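# Latch thermal cycler lid by hand and start run

## Task

Close the thermal cycler's lid by guiding it down with the gripper (never let it fall or bang shut), latch it, then push the START button so the display reads Running. The cycler is loose on the table: at the end it must still sit upright, be shifted from its original spot by no more than about a finger's width, and be barely rotated. The plate must remain lying flat in its block. Finally release everything and withdraw the gripper.

## Robot and tools

Robot: one six-joint arm with a two-finger parallel gripper. Joints from base to hand, with limits in rad: waist -2.880 to 2.880, shoulder 0.000 to 3.142, elbow 0.000 to 3.019, wrist pitch -1.693 to 1.571, wrist yaw -1.571 to 1.571, wrist roll -2.094 to 2.094. The elbow cannot quite reach full extension. A mounting block or post under the base is treated as part of the arm by the clearance check.

Frame: the scene frame has its origin on the table surface directly beneath the arm's base. +z is up, and +y lies to the left for someone facing along +x. The base itself may be slightly tilted. The reported hand position can be wrong, more so far from the base, and motions tend to finish a centimetre or more off, usually low. A commanded shift of only a few mm may produce no motion at all.

Gripper: the fingers extend along the gripper's own +z axis and close along its y axis. end_effector_position is the point midway between the finger pads, roughly 1 cm back from the tips.

Row format (shared by execute_actions and move): 8 numbers [x, y, z, qw, qx, qy, qz, opening]. x, y, z are an absolute target position in metres in the scene frame. qw, qx, qy, qz are an absolute target orientation quaternion, w first, in the scene frame. opening runs from -1 (closed) to +1 (fully open, 0.094 m). Every row is an absolute pose, not an offset. To hold an orientation, repeat your chosen quaternion in each row instead of copying the last reported one, which can drift. A row is refused outright if its position is over 0.6 m from the last reported position along any of the gripper's axes; a refused call moves nothing.

execute_actions: argument actions is a list holding zero or one item. Empty list: just returns the current state with pictures. An action item has rows (1 to 15 rows) and steps (4 to 15, default 15). Each row lasts one control step of 1/30 s; if rows run out, the last one repeats. A wait item has only steps (up to 300), counted from the previous result, so your reply time uses some of them. Optional pictures true adds camera images.

Timing: a result is captured 4 steps before an action finishes; those 4 steps run while you compose the next reply. Each control step, the commanded pose is clipped to at most 70 mm and 16 degrees from the measured pose, then damped inverse kinematics drives the joints; position wins over orientation when both cannot be met. After an action, the arm only continues to the last clipped pose, so check the reported pose and send the remainder.

move: target is one row (absolute pose as above); speed is the path's top speed in m/s, 0.002 to 0.5, default 0.25, with rotation capped at twice that value in rad/s. The straight-line path lasts 0.5 to 10 s and is cut off at 10 s. Rotation takes the shorter direction. The path ignores obstacles, the hand lags and may wander, and real speed can exceed the setting, particularly with the arm nearly straight. The opening is applied at the start. Faster moves and targets placed deeper past a contact press harder. The result adds a move: line giving the outcome (done, off_target, moving, held, fault), any limits (paced means the sent pose was clipped; held means some steps were blocked, after which the arm may surge), and the distance to target.

wait: seconds from 0 to 10; the robot gets no new command and keeps heading for its last clipped pose; fingers still in motion keep moving.

zoom_image: camera is cam_head_left (896x504), cam_head_right (896x504) or cam_wrist (504x504, fisheye); region [x0, y0, x1, y1] in pixels from the top-left, no bigger than 504 by 504. Calibration data for each camera is supplied; fixed cameras may be off by a couple of degrees and up to 9 mm.

finished_scene: scene is the number of the current scene; this is irreversible and reports whether the goal was met. Replying without any tool call also ends the session.

Result lines: state gives end_effector_position and end_effector_quat_wxyz. Joint positions and Joint velocities list the six joints (rad, rad/s) then the finger-pad gap (m, m/s). grip_measured is the measured opening on the command scale, with a constant error up to about 1 mm. pose unreachable and HELD mark steps the clearance check altered or blocked. Hand target appears when no steps are pending. FAULT marks a stop; MOTOR HOT warns at 85 °C; at 100 °C an OVER-TEMPERATURE FAULT releases the arm and gripper until they cool.

Gripping: to keep hold, command roughly 0.03 below grip_measured; a smaller margin grips gently. Each pad pushes at most about 50 to 62 N, less on very thin parts, with a brief spike at first contact.

Task notes: the lid counts as latched only when it is completely shut and its handle rests fully down on its stop. If the lid is down but unlatched, keep hold of the handle, swing it all the way up (the lid may rise too) and then down onto its stop. START has no effect until latched. Avoid dropping or slamming the lid, hard impacts, strong pushes on the loose cycler, knocking anything off the table, and holding loads long enough to overheat motors.

Each tool is called after "Emit:" as name(argument=value, ...), one argument or row to a line, values as JSON.

## Session

Emit:
execute_actions(
  actions=[],
)

Scene clock: 0.00 s of 7800.00 s.
end_effector_position=(+0.3204, +0.5434, +0.2753) grip_measured=+1.000 end_effector_quat_wxyz=(+0.046, +0.846, -0.531, +0.031)
Joint positions: [ 0.915  2.49   1.807 -1.061  0.436 -0.903  0.094]
Joint velocities: [ 0.005 -0.005  0.007  0.007  0.007  0.037  0.   ]
Motor temperatures (°C, as the motors report them): [24 25 22 24 22 24]
Hand target: +0.326, +0.550, +0.280; +0.038, +0.844, -0.534, +0.030

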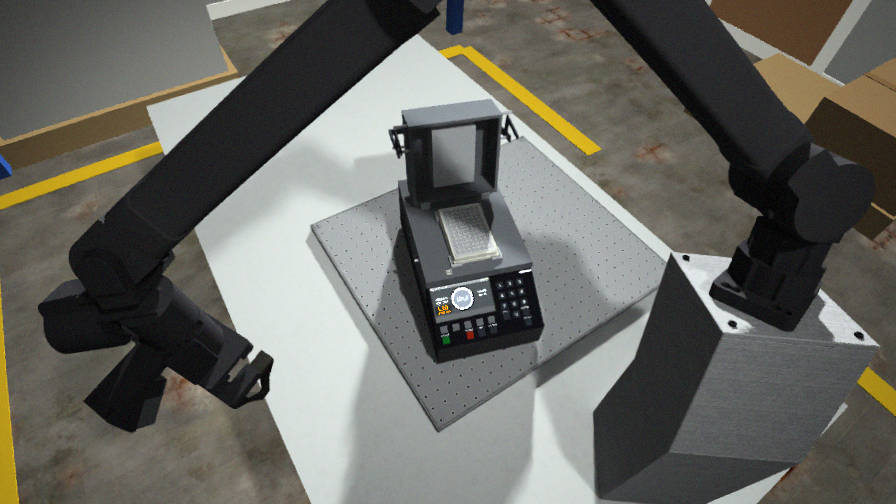

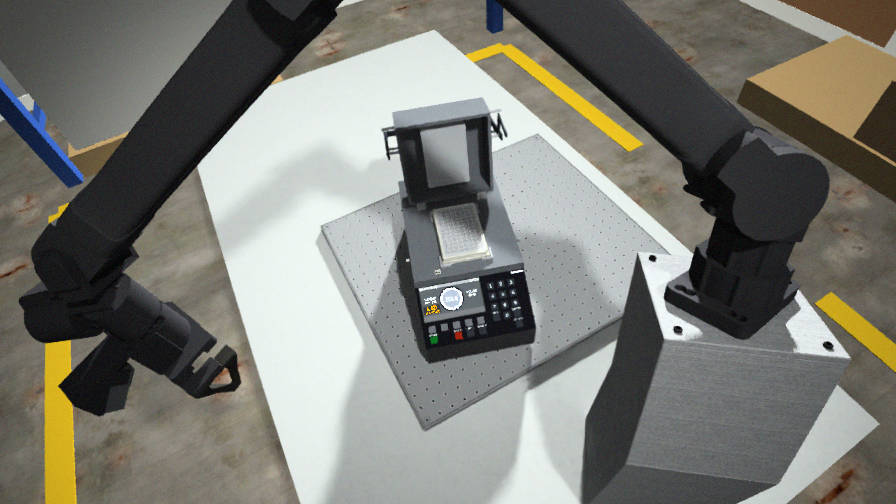

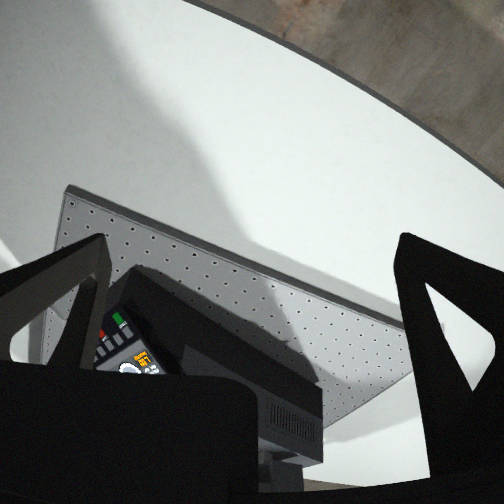

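Emit:
zoom_image(
  camera="cam_head_left",
  region=[360, 80, 580, 380],
)

Emit:
zoom_image(
  camera="cam_head_right",
  region=[360, 80, 580, 380],
)

Region (360, 80, 580, 380) of cam_head_left's 896x504 image, scaled by 1.680, with more detail than that image has; it fills the left 370 columns of this view, and the rest is white.

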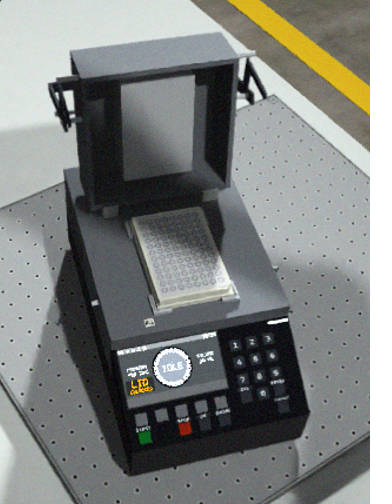

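Region (360, 80, 580, 380) of cam_head_right's 896x504 image, scaled by 1.680, with more detail than that image has; it fills the left 370 columns of this view, and the rest is white.

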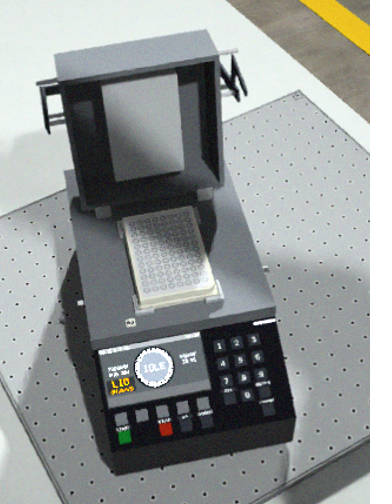

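Emit:
zoom_image(
  camera="cam_head_left",
  region=[380, 90, 540, 220],
)

Emit:
zoom_image(
  camera="cam_head_right",
  region=[370, 90, 530, 220],
)

Region (380, 90, 540, 220) of cam_head_left's 896x504 image, scaled by 3.150, with more detail than that image has; it fills the top 410 rows of this view, and the rest is white.

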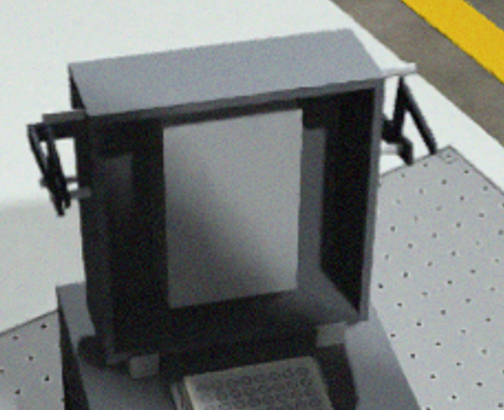

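Region (370, 90, 530, 220) of cam_head_right's 896x504 image, scaled by 3.150, with more detail than that image has; it fills the top 410 rows of this view, and the rest is white.

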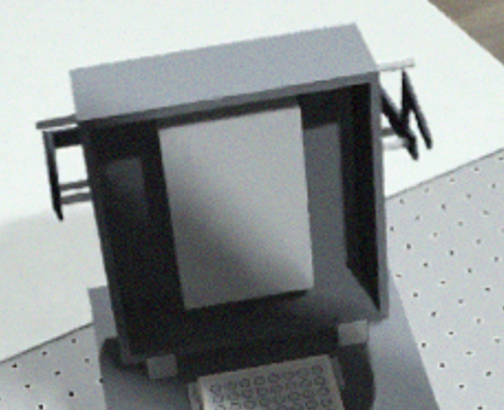

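Emit:
move(
  target=[0.65,0.03,0.46,0,0.588,-0.809,0,1],
  speed=0.3,
)

action 0: the call puts the target (arm/x, arm/y, arm/z) 0.621 m from end_effector_position in the last result along the gripper's own x axis as it stood there; a target may be at most 0.6 m away along each of those axes, so nothing of the call was run and nothing moved. Command a nearer target, and go on from there in a later call.

Emit:
move(
  target=[0.66,0.07,0.46,0,0.588,-0.809,0,1],
  speed=0.3,
)

Scene clock: 3.73 s of 7800.00 s.
end_effector_position=(+0.6433, +0.0597, +0.4497) grip_measured=+1.000 end_effector_quat_wxyz=(-0.018, -0.585, +0.811, -0.001)
Joint positions: [ 0.09   1.816  1.713 -1.255  0.321 -1.042  0.094]
Joint velocities: [ 0.015 -0.005 -0.007  0.007 -0.095 -0.066  0.   ]
Motor temperatures (°C, as the motors report them): [24 26 23 24 22 24]
Hand target: +0.654, +0.062, +0.461; -0.005, -0.588, +0.809, -0.004
Off the commanded pose: 0.022 m, 2 deg.
Kept back: nothing.
move: off_target
camera_calibration (this result's frames):
cam_wrist: T_world_to_cam=[[0.947331, -0.319011, -0.0282013, -0.576637], [-0.236395, -0.75596, 0.610444, -0.068473], [-0.216057, -0.571626, -0.791557, 0.645092], [0, 0, 0, 1]] pos_world=[0.669456, 0.133035, 0.536164]

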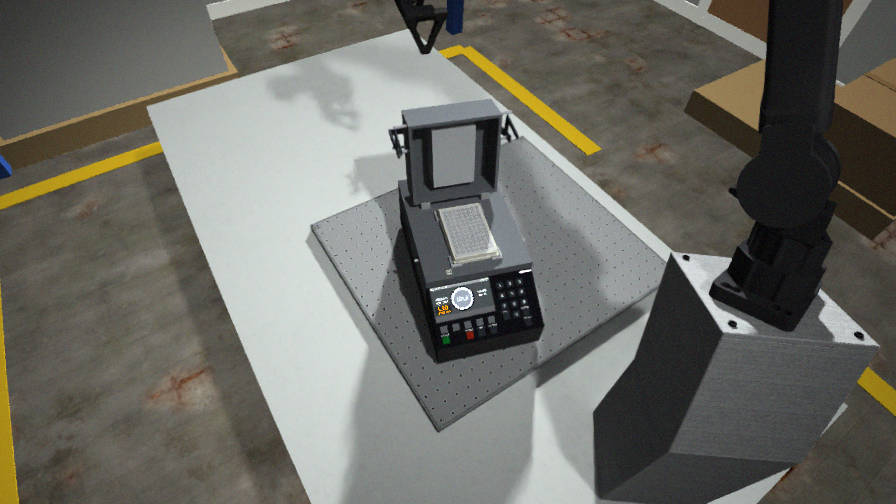

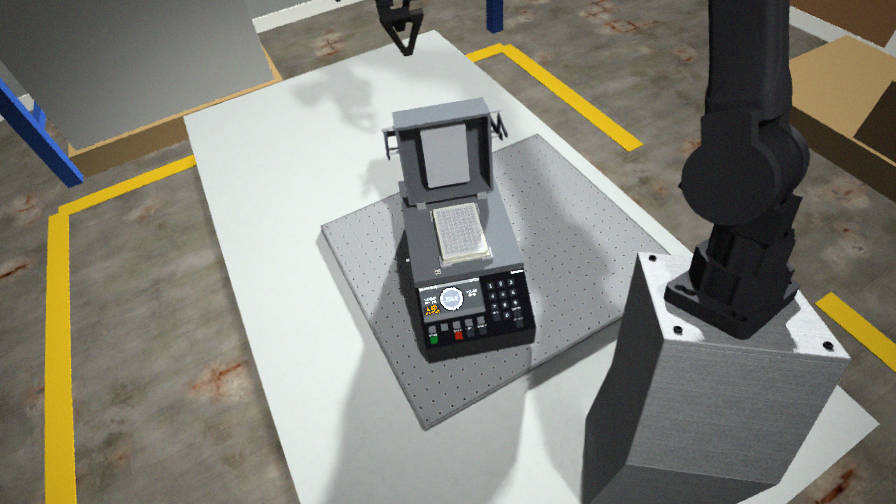

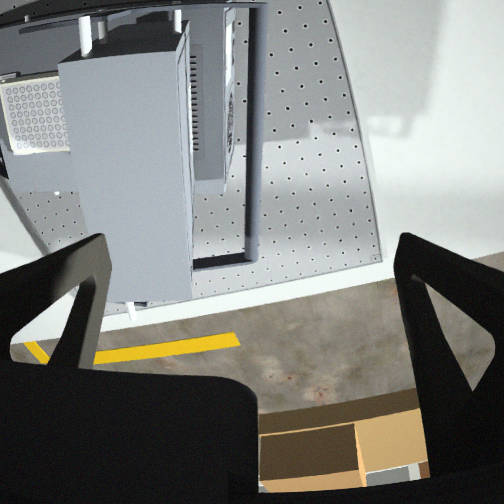

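Emit:
move(
  target=[0.60,0.27,0.37,0.189,0.572,-0.786,0.137,1],
  speed=0.3,
)

Scene clock: 5.67 s of 7800.00 s.
end_effector_position=(+0.5883, +0.2727, +0.3576) grip_measured=+1.000 end_effector_quat_wxyz=(-0.198, -0.584, +0.775, -0.135)
Joint positions: [ 0.446  2.369  2.137 -1.685  0.632 -0.492  0.094]
Joint velocities: [-0.024 -0.005  0.002 -0.012  0.007  0.037  0.   ]
Motor temperatures (°C, as the motors report them): [24 26 23 24 22 24]
Hand target: +0.602, +0.271, +0.370; -0.184, -0.574, +0.786, -0.138
Off the commanded pose: 0.017 m, 2 deg.
Kept back: nothing.
move: off_target
camera_calibration (this result's frames):
cam_wrist: T_world_to_cam=[[0.956997, -0.288711, -0.0283197, -0.473089], [-0.104015, -0.432626, 0.895553, -0.13224], [-0.270808, -0.854096, -0.444052, 0.66704], [0, 0, 0, 1]] pos_world=[0.61963, 0.37592, 0.401231]

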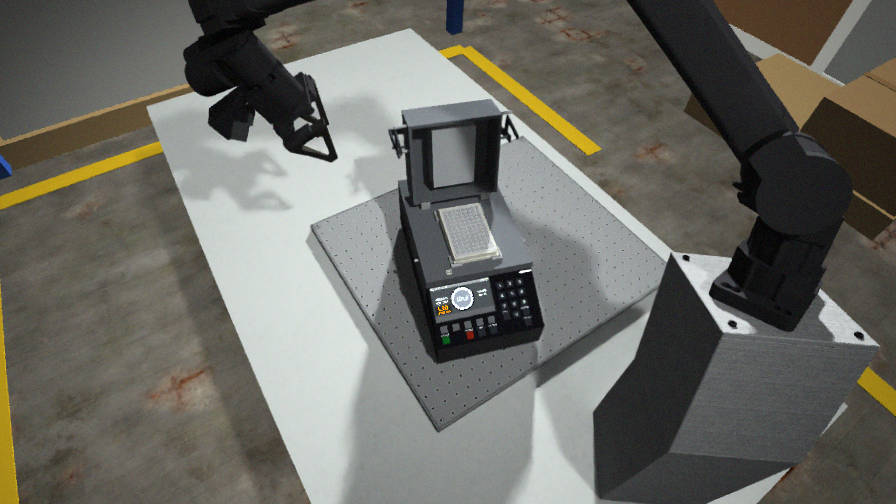

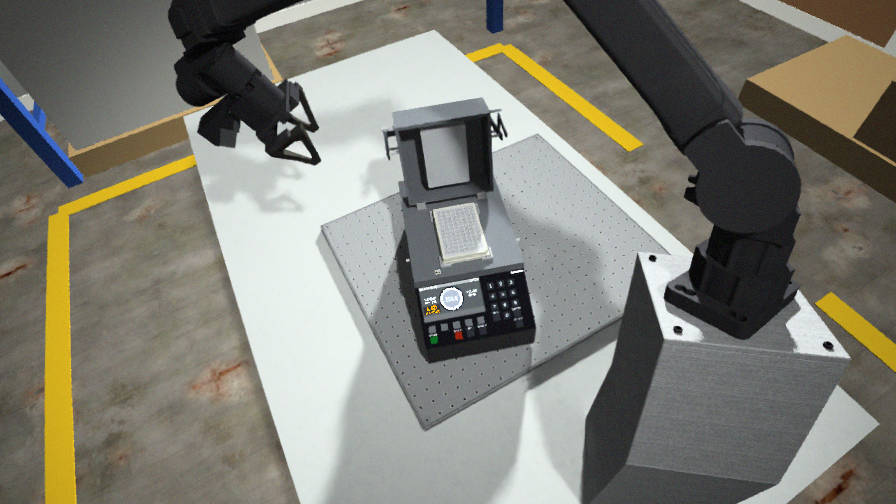

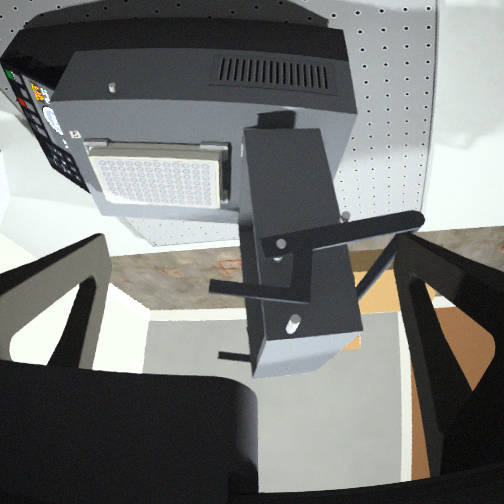

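Emit:
move(
  target=[0.70,-0.005,0.43,0.126,0.570,-0.793,-0.176,0.0],
  speed=0.25,
)

Scene clock: 8.40 s of 7800.00 s.
end_effector_position=(+0.6820, -0.0109, +0.4091) grip_measured=+0.003 end_effector_quat_wxyz=(-0.101, -0.563, +0.807, +0.150)
Joint positions: [-0.098  2.133  2.214 -1.693  0.106 -1.146  0.047]
Joint velocities: [ 0.015 -0.015 -0.007  0.012 -0.022 -0.007  0.001]
Motor temperatures (°C, as the motors report them): [24 27 24 24 22 24]
Hand target: +0.694, -0.007, +0.430; -0.081, -0.570, +0.805, +0.142
Off the commanded pose: 0.028 m, 4 deg.
joint sent to its limit — the command would take joint 4 (wrist pitch) past its lower limit, so that joint was sent only as far as its limit.
Kept back: nothing.
move: off_target
camera_calibration (this result's frames):
cam_wrist: T_world_to_cam=[[0.872464, -0.324291, -0.365571, -0.447913], [-0.0837572, -0.836244, 0.541923, -0.164869], [-0.481447, -0.442189, -0.756754, 0.749132], [0, 0, 0, 1]] pos_world=[0.737647, 0.0481335, 0.492512]

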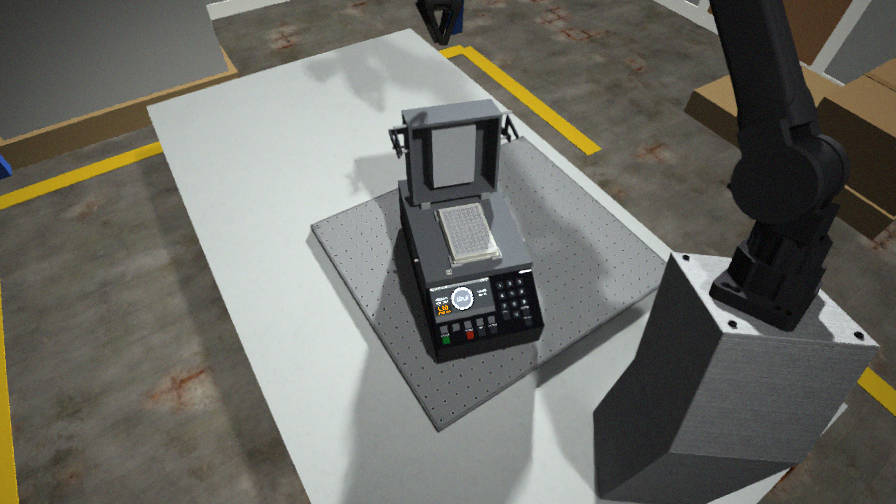

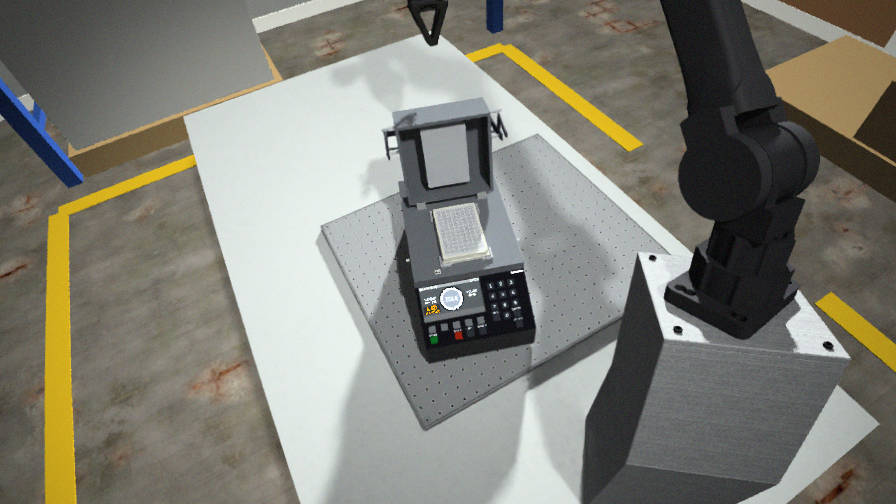

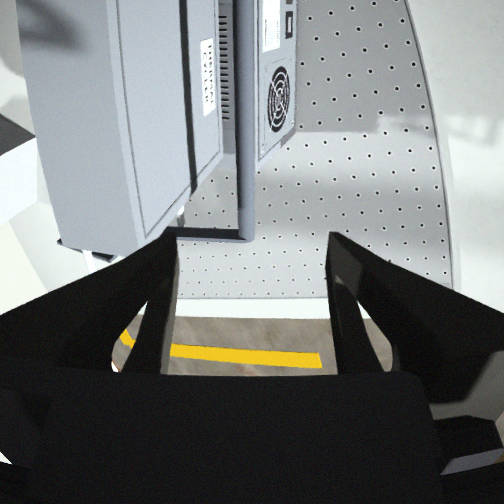

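Emit:
move(
  target=[0.650,0.015,0.305,0.126,0.570,-0.793,-0.176,0.0],
  speed=0.15,
)

Scene clock: 9.83 s of 7800.00 s.
end_effector_position=(+0.6502, +0.0168, +0.3062) grip_measured=+0.003 end_effector_quat_wxyz=(-0.131, -0.569, +0.792, +0.175)
Joint positions: [-0.098  2.221  2.069 -1.541  0.098 -1.161  0.047]
Joint velocities: [-0.005 -0.005  0.002  0.002  0.037 -0.095 -0.001]
Motor temperatures (°C, as the motors report them): [24 27 24 24 22 24]
Hand target: +0.652, +0.015, +0.304; -0.126, -0.570, +0.793, +0.176
Off the commanded pose: 0.002 m, 1 deg.
Kept back: nothing.
move: done
camera_calibration (this result's frames):
cam_wrist: T_world_to_cam=[[0.85112, -0.293078, -0.435546, -0.414064], [-0.0165496, -0.844223, 0.535736, -0.13024], [-0.52471, -0.448768, -0.723386, 0.686232], [0, 0, 0, 1]] pos_world=[0.710336, 0.0766544, 0.385841]

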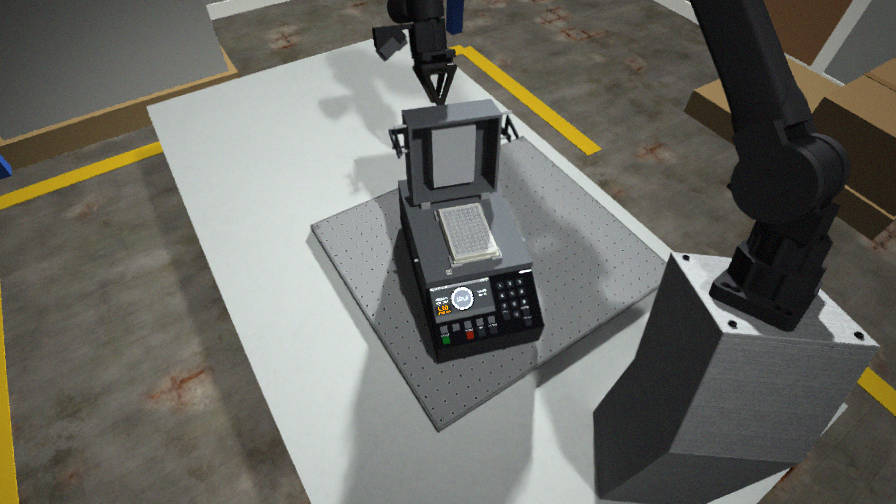

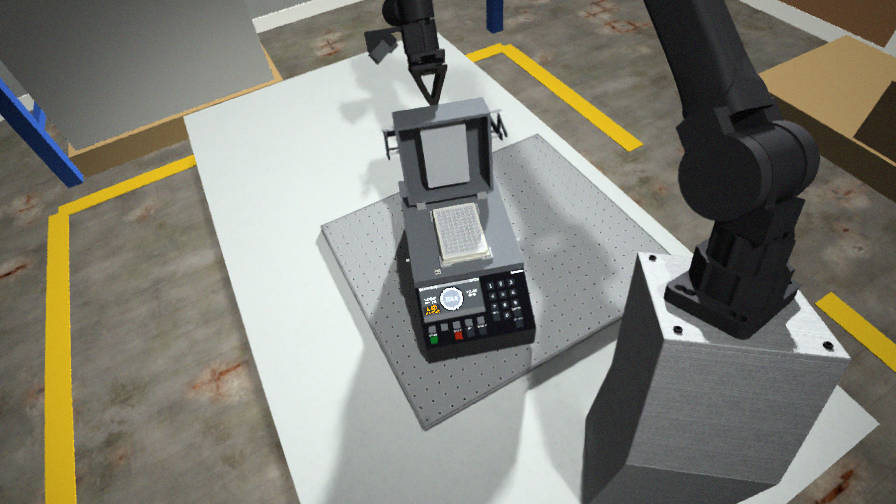

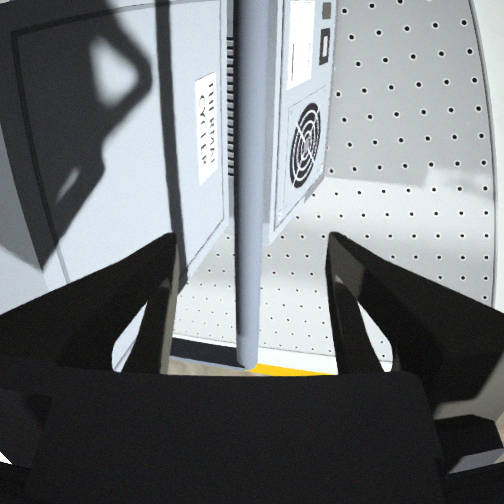

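Emit:
move(
  target=[0.622,0.020,0.250,0.126,0.570,-0.793,-0.176,-0.2],
  speed=0.08,
)

Scene clock: 11.17 s of 7800.00 s.
end_effector_position=(+0.6247, +0.0284, +0.2581) grip_measured=-0.197 end_effector_quat_wxyz=(-0.125, -0.574, +0.791, +0.173)
Joint positions: [-0.099  2.221  1.922 -1.383  0.098 -1.173  0.038]
Joint velocities: [ 0.015 -0.005 -0.002  0.002 -0.037  0.022 -0.   ]
Motor temperatures (°C, as the motors report them): [24 27 24 24 22 24]
Hand target: +0.623, +0.020, +0.249; -0.126, -0.570, +0.793, +0.176
Off the commanded pose: 0.012 m, 1 deg.
Kept back: nothing.
move: off_target
camera_calibration (this result's frames):
cam_wrist: T_world_to_cam=[[0.85878, -0.284243, -0.426265, -0.417336], [-0.0166027, -0.846993, 0.531345, -0.0937911], [-0.512075, -0.449231, -0.7321, 0.637666], [0, 0, 0, 1]] pos_world=[0.683375, 0.0883945, 0.338775]

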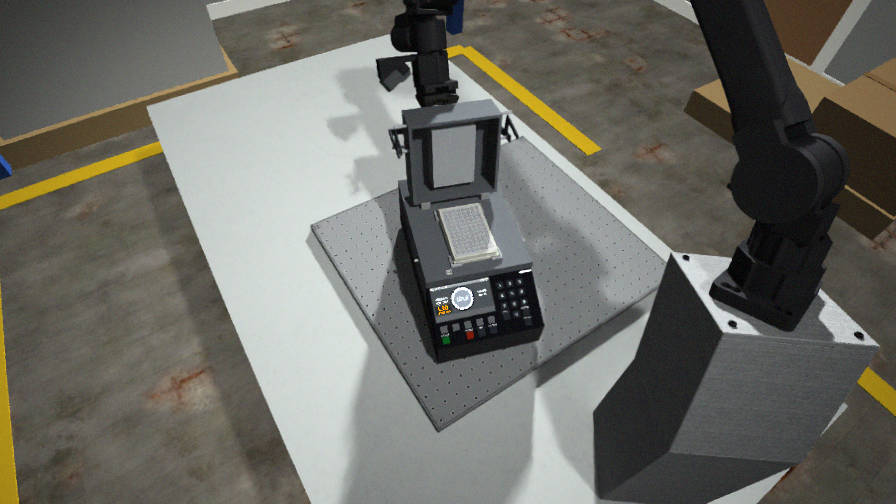

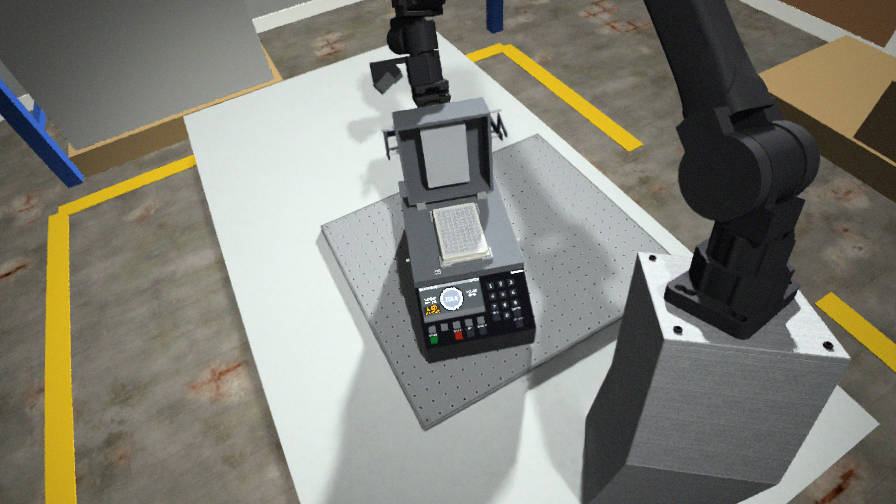

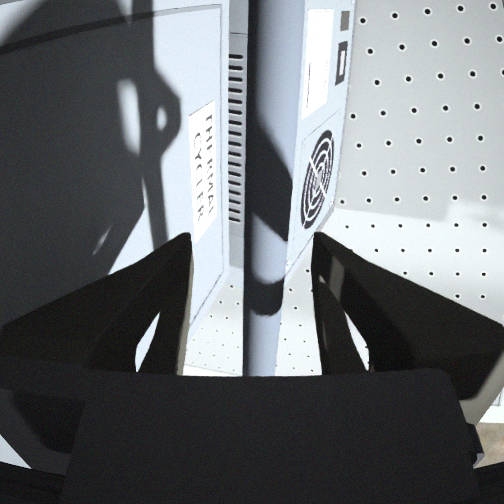

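Emit:
move(
  target=[0.623,0.018,0.238,0.126,0.570,-0.793,-0.176,-0.2],
  speed=0.05,
)

Scene clock: 12.33 s of 7800.00 s.
end_effector_position=(+0.6246, +0.0240, +0.2489) grip_measured=-0.197 end_effector_quat_wxyz=(-0.124, -0.573, +0.792, +0.173)
Joint positions: [-0.11   2.233  1.922 -1.369  0.098 -1.18   0.038]
Joint velocities: [ 0.005 -0.005  0.012 -0.002  0.037 -0.051  0.   ]
Motor temperatures (°C, as the motors report them): [24 27 24 24 22 24]
Hand target: +0.623, +0.018, +0.238; -0.126, -0.570, +0.793, +0.176
Off the commanded pose: 0.013 m, 1 deg.
Kept back: nothing.
move: off_target
camera_calibration (this result's frames):
cam_wrist: T_world_to_cam=[[0.858215, -0.287411, -0.425278, -0.422214], [-0.0202433, -0.846841, 0.53146, -0.0904631], [-0.51289, -0.447498, -0.73259, 0.629424], [0, 0, 0, 1]] pos_world=[0.683345, 0.0837093, 0.329629]

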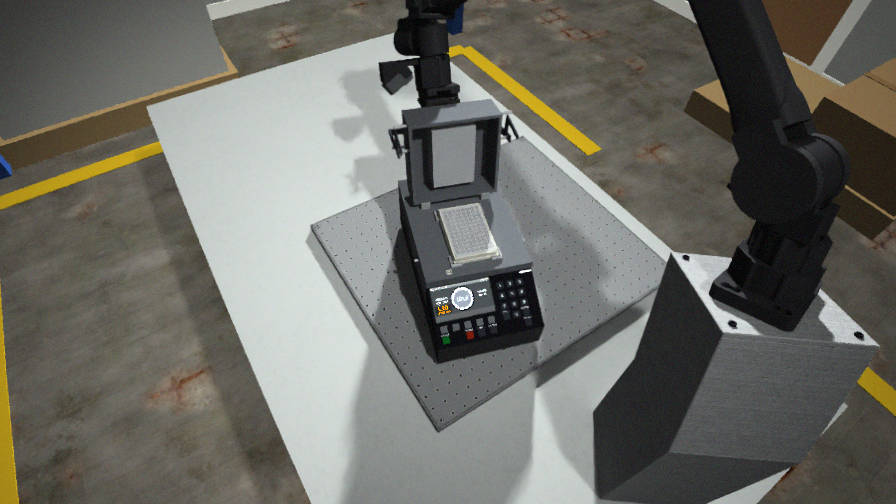

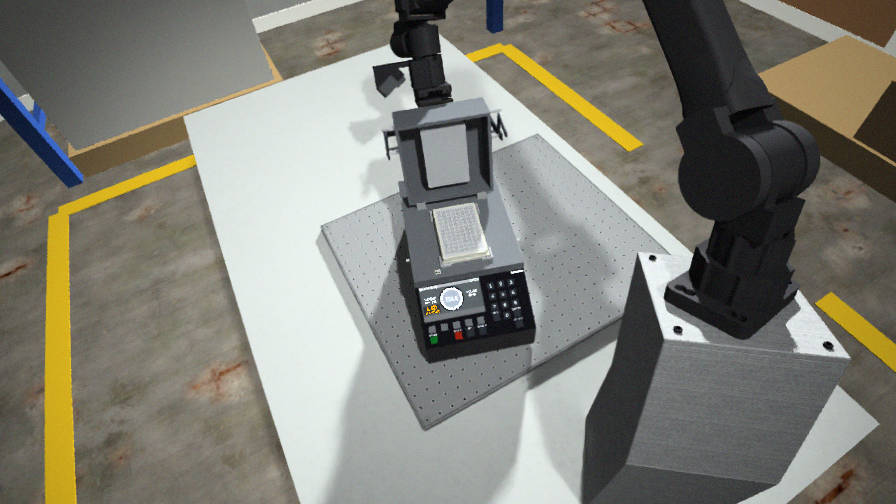

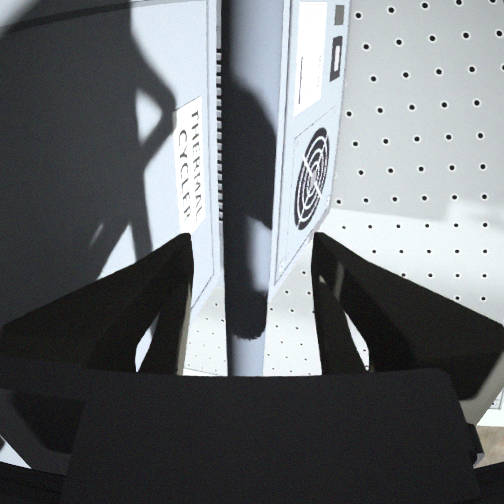

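Close.

Emit:
execute_actions(
  actions=[
    {"rows":[[0.624,0.023,0.247,0.126,0.570,-0.793,-0.176,-0.5],[0.624,0.023,0.247,0.126,0.570,-0.793,-0.176,-0.5],[0.624,0.023,0.247,0.126,0.570,-0.793,-0.176,-0.6],[0.624,0.023,0.247,0.126,0.570,-0.793,-0.176,-0.65],[0.624,0.023,0.247,0.126,0.570,-0.793,-0.176,-0.7],[0.624,0.023,0.247,0.126,0.570,-0.793,-0.176,-0.78]],"steps":15},
  ],
)

Emit:
execute_actions(
  actions=[
    {"steps":10},
  ],
  pictures=true,
)

Scene clock: 12.90 s of 7800.00 s.
end_effector_position=(+0.6233, +0.0244, +0.2494) grip_measured=-0.770 end_effector_quat_wxyz=(-0.127, -0.568, +0.794, +0.175)
Joint positions: [-0.11   2.233  1.922 -1.374  0.095 -1.171  0.011]
Joint velocities: [-0.005 -0.005  0.017  0.002 -0.095 -0.022  0.001]
Motor temperatures (°C, as the motors report them): [24 27 24 24 22 24]
Steps of this call (steps 1 to 6: nothing new was sent; steps 7 to 17: the first 11 steps of this action). Readings (end_effector_position):
7: (+0.6246, +0.0240, +0.2489)
8: (+0.6246, +0.0240, +0.2489)
10: (+0.6246, +0.0240, +0.2489)
14: (+0.6233, +0.0244, +0.2494)
17: the state above

Scene clock: 13.23 s of 7800.00 s.
end_effector_position=(+0.6233, +0.0244, +0.2494) grip_measured=-0.770 end_effector_quat_wxyz=(-0.127, -0.568, +0.794, +0.175)
Joint positions: [-0.11   2.233  1.922 -1.374  0.095 -1.17   0.011]
Joint velocities: [-0.005 -0.005 -0.017 -0.012 -0.007 -0.022 -0.001]
Motor temperatures (°C, as the motors report them): [24 27 24 24 22 24]
Hand target: +0.624, +0.023, +0.247; -0.126, -0.570, +0.793, +0.176
Off the commanded pose: 0.003 m, 0 deg.
Kept back: nothing.
Steps of this call (steps 1 to 4: the last 4 steps of your previous action; steps 5 to 10: nothing new was sent). Readings (end_effector_position):
1: (+0.6233, +0.0244, +0.2494)
2: (+0.6233, +0.0244, +0.2494)
4: (+0.6233, +0.0244, +0.2494)
8: (+0.6233, +0.0244, +0.2494)
10: the state above
camera_calibration (this result's frames):
cam_wrist: T_world_to_cam=[[0.852477, -0.296206, -0.430749, -0.415618], [-0.0246657, -0.845856, 0.53284, -0.0880008], [-0.522183, -0.44361, -0.728379, 0.633938], [0, 0, 0, 1]] pos_world=[0.683165, 0.0836762, 0.32961]

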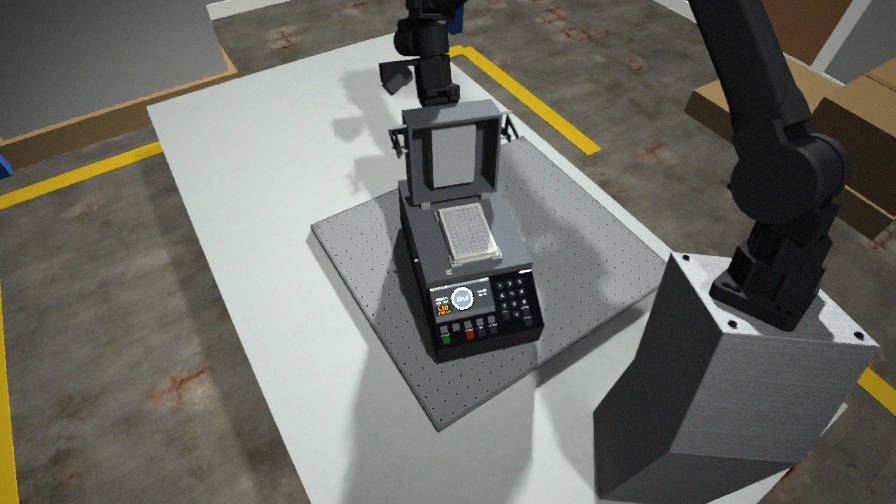

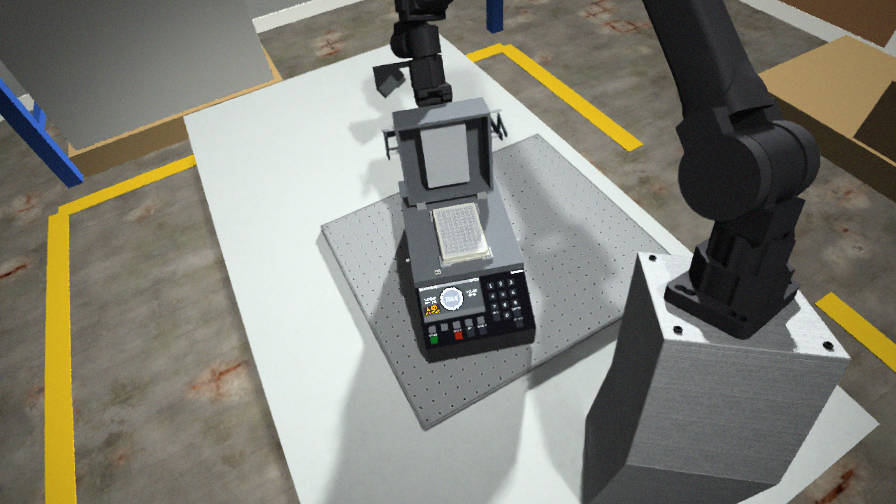

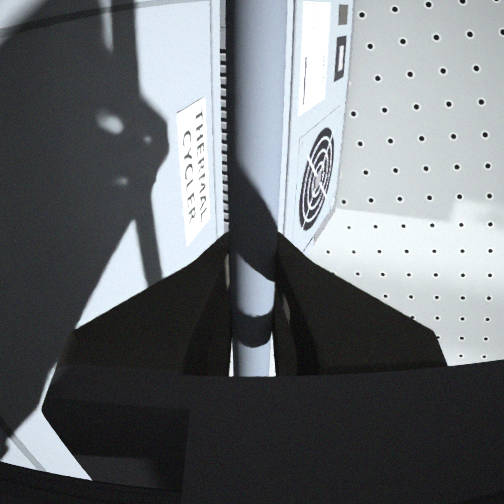

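Emit:
move(
  target=[0.589,0.036,0.298,0.101,0.575,-0.800,-0.141,-0.80],
  speed=0.06,
)

Scene clock: 14.83 s of 7800.00 s.
end_effector_position=(+0.6056, +0.0302, +0.2792) grip_measured=-0.784 end_effector_quat_wxyz=(-0.085, -0.570, +0.807, +0.129)
Joint positions: [-0.079  2.066  1.694 -1.194  0.128 -1.144  0.01 ]
Joint velocities: [ 0.005  0.005  0.002 -0.007 -0.081  0.007 -0.   ]
Motor temperatures (°C, as the motors report them): [24 28 24 24 22 24]
Hand target: +0.590, +0.036, +0.297; -0.100, -0.574, +0.800, +0.141
Off the commanded pose: 0.026 m, 2 deg.
Kept back: nothing.
move: off_target
camera_calibration (this result's frames):
cam_wrist: T_world_to_cam=[[0.893457, -0.320063, -0.31511, -0.442351], [-0.103313, -0.829207, 0.54931, -0.0568645], [-0.437105, -0.45823, -0.773928, 0.610668], [0, 0, 0, 1]] pos_world=[0.656273, 0.0910937, 0.36446]

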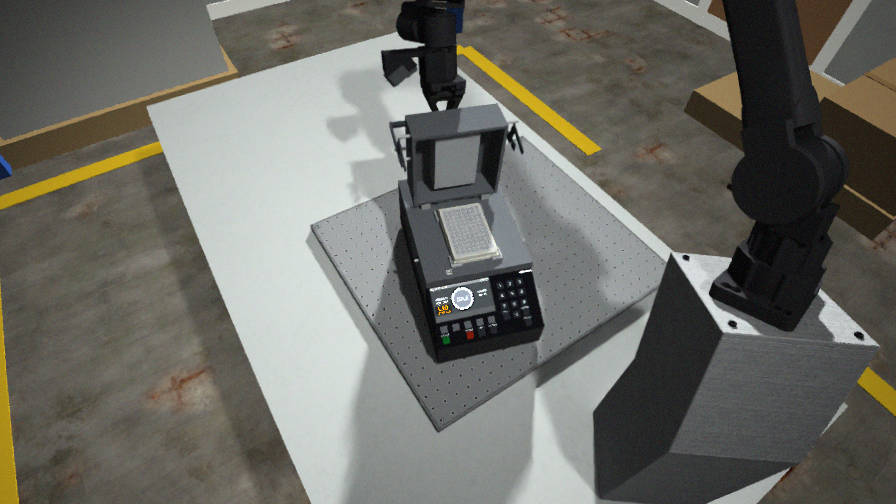

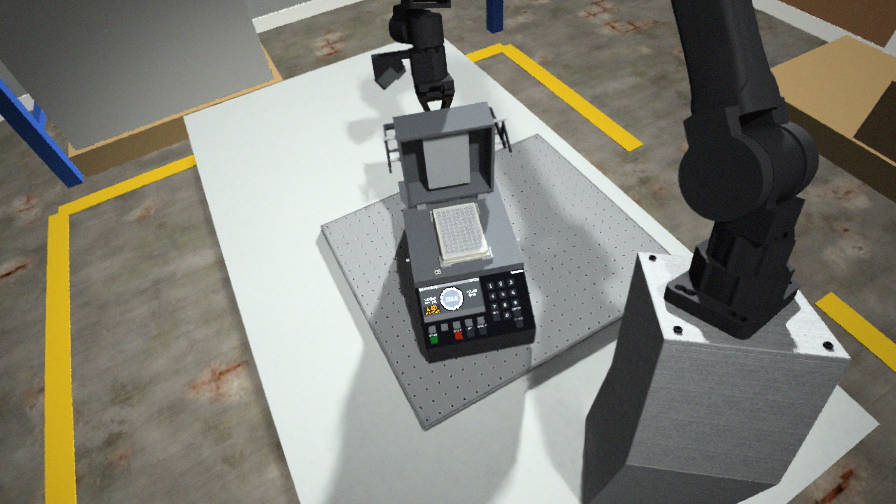

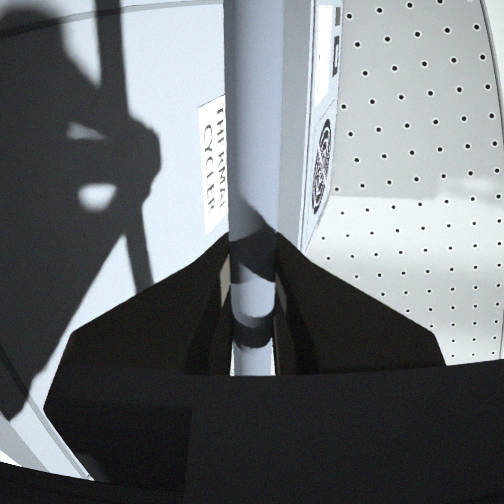

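Emit:
move(
  target=[0.527,0.056,0.325,0.051,0.581,-0.809,-0.071,-0.81],
  speed=0.06,
)

Scene clock: 16.97 s of 7800.00 s.
end_effector_position=(+0.5482, +0.0504, +0.3118) grip_measured=-0.788 end_effector_quat_wxyz=(-0.033, -0.574, +0.816, +0.058)
Joint positions: [-0.002  1.827  1.325 -0.914  0.209 -1.09   0.01 ]
Joint velocities: [-0.005 -0.005 -0.022 -0.012 -0.037  0.007  0.002]
Motor temperatures (°C, as the motors report them): [24 28 24 24 22 24]
Hand target: +0.528, +0.056, +0.323; -0.050, -0.580, +0.810, +0.071
Off the commanded pose: 0.026 m, 3 deg.
Kept back: nothing.
move: off_target
camera_calibration (this result's frames):
cam_wrist: T_world_to_cam=[[0.930376, -0.337712, -0.142657, -0.447457], [-0.201444, -0.79605, 0.570724, -0.0185501], [-0.306302, -0.50225, -0.808655, 0.561391], [0, 0, 0, 1]] pos_world=[0.584522, 0.11608, 0.400726]

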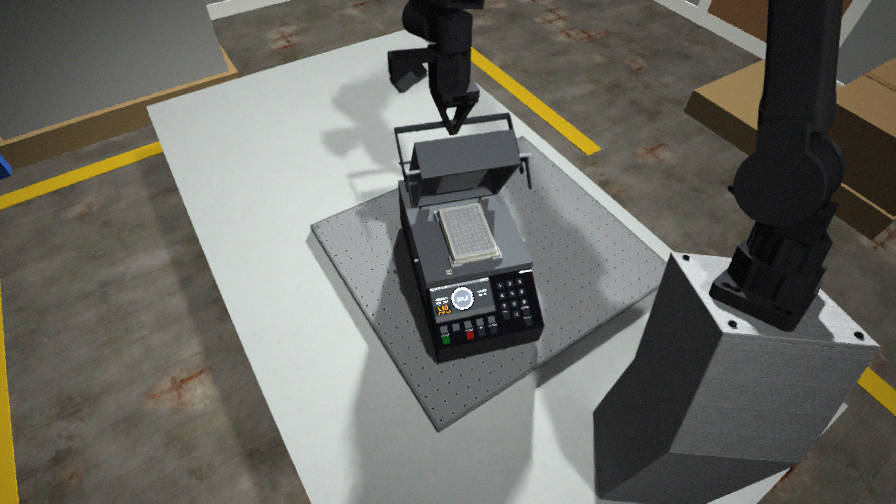

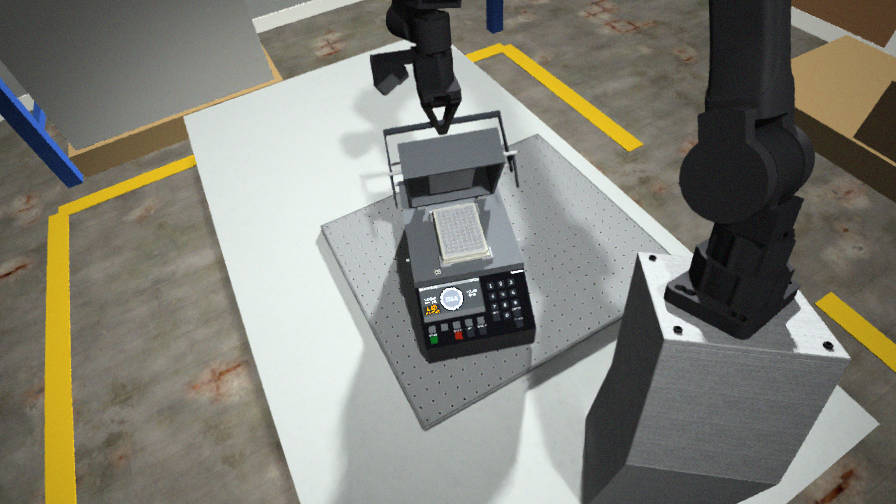

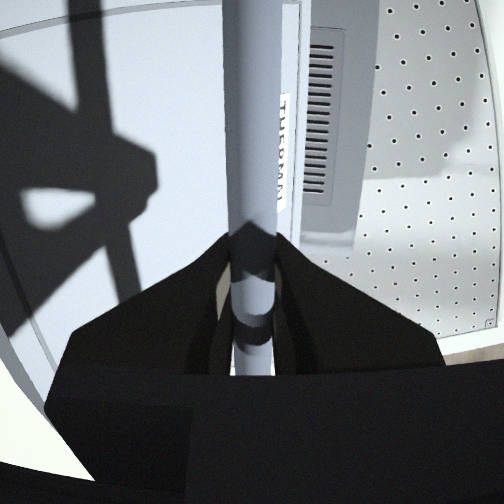

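Emit:
move(
  target=[0.450,0.083,0.309,0,0.5835,-0.812,0,-0.81],
  speed=0.06,
)

Scene clock: 19.33 s of 7800.00 s.
end_effector_position=(+0.4722, +0.0776, +0.3035) grip_measured=-0.788 end_effector_quat_wxyz=(+0.016, -0.575, +0.818, -0.013)
Joint positions: [ 0.1    1.687  0.97  -0.571  0.318 -1.027  0.01 ]
Joint velocities: [-0.024 -0.015 -0.022 -0.007  0.066 -0.007 -0.   ]
Motor temperatures (°C, as the motors report them): [24 28 23 24 22 24]
Hand target: +0.452, +0.084, +0.307; +0.001, -0.583, +0.813, +0.000
Off the commanded pose: 0.023 m, 3 deg.
Kept back: nothing.
move: off_target
camera_calibration (this result's frames):
cam_wrist: T_world_to_cam=[[0.938636, -0.343667, 0.0292644, -0.424326], [-0.296517, -0.760688, 0.577435, 0.0326672], [-0.176184, -0.550678, -0.815912, 0.489514], [0, 0, 0, 1]] pos_world=[0.494218, 0.148588, 0.392955]

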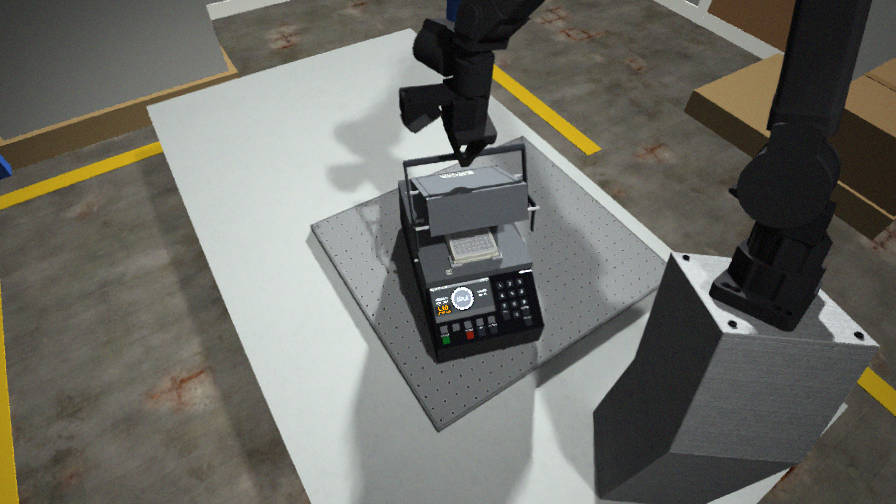

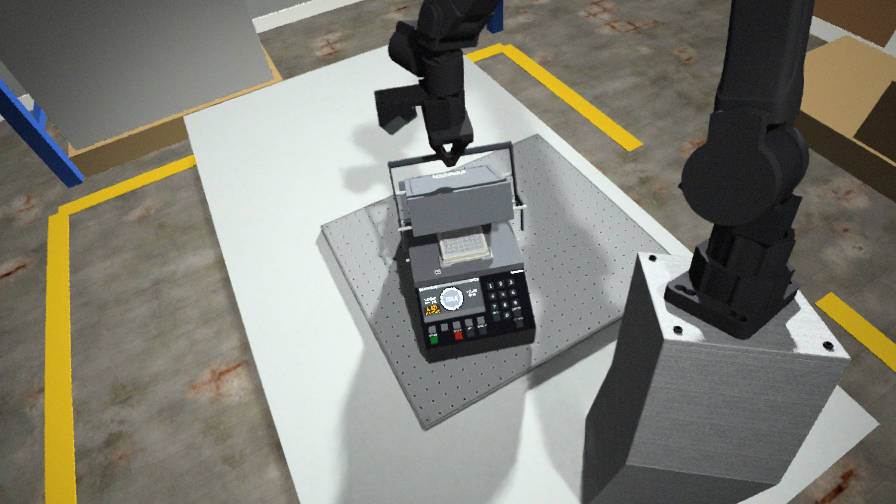

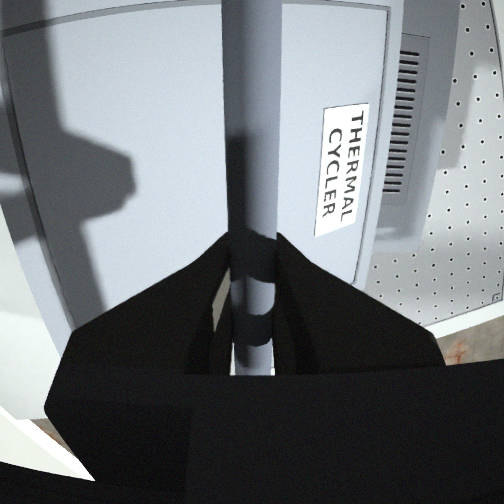

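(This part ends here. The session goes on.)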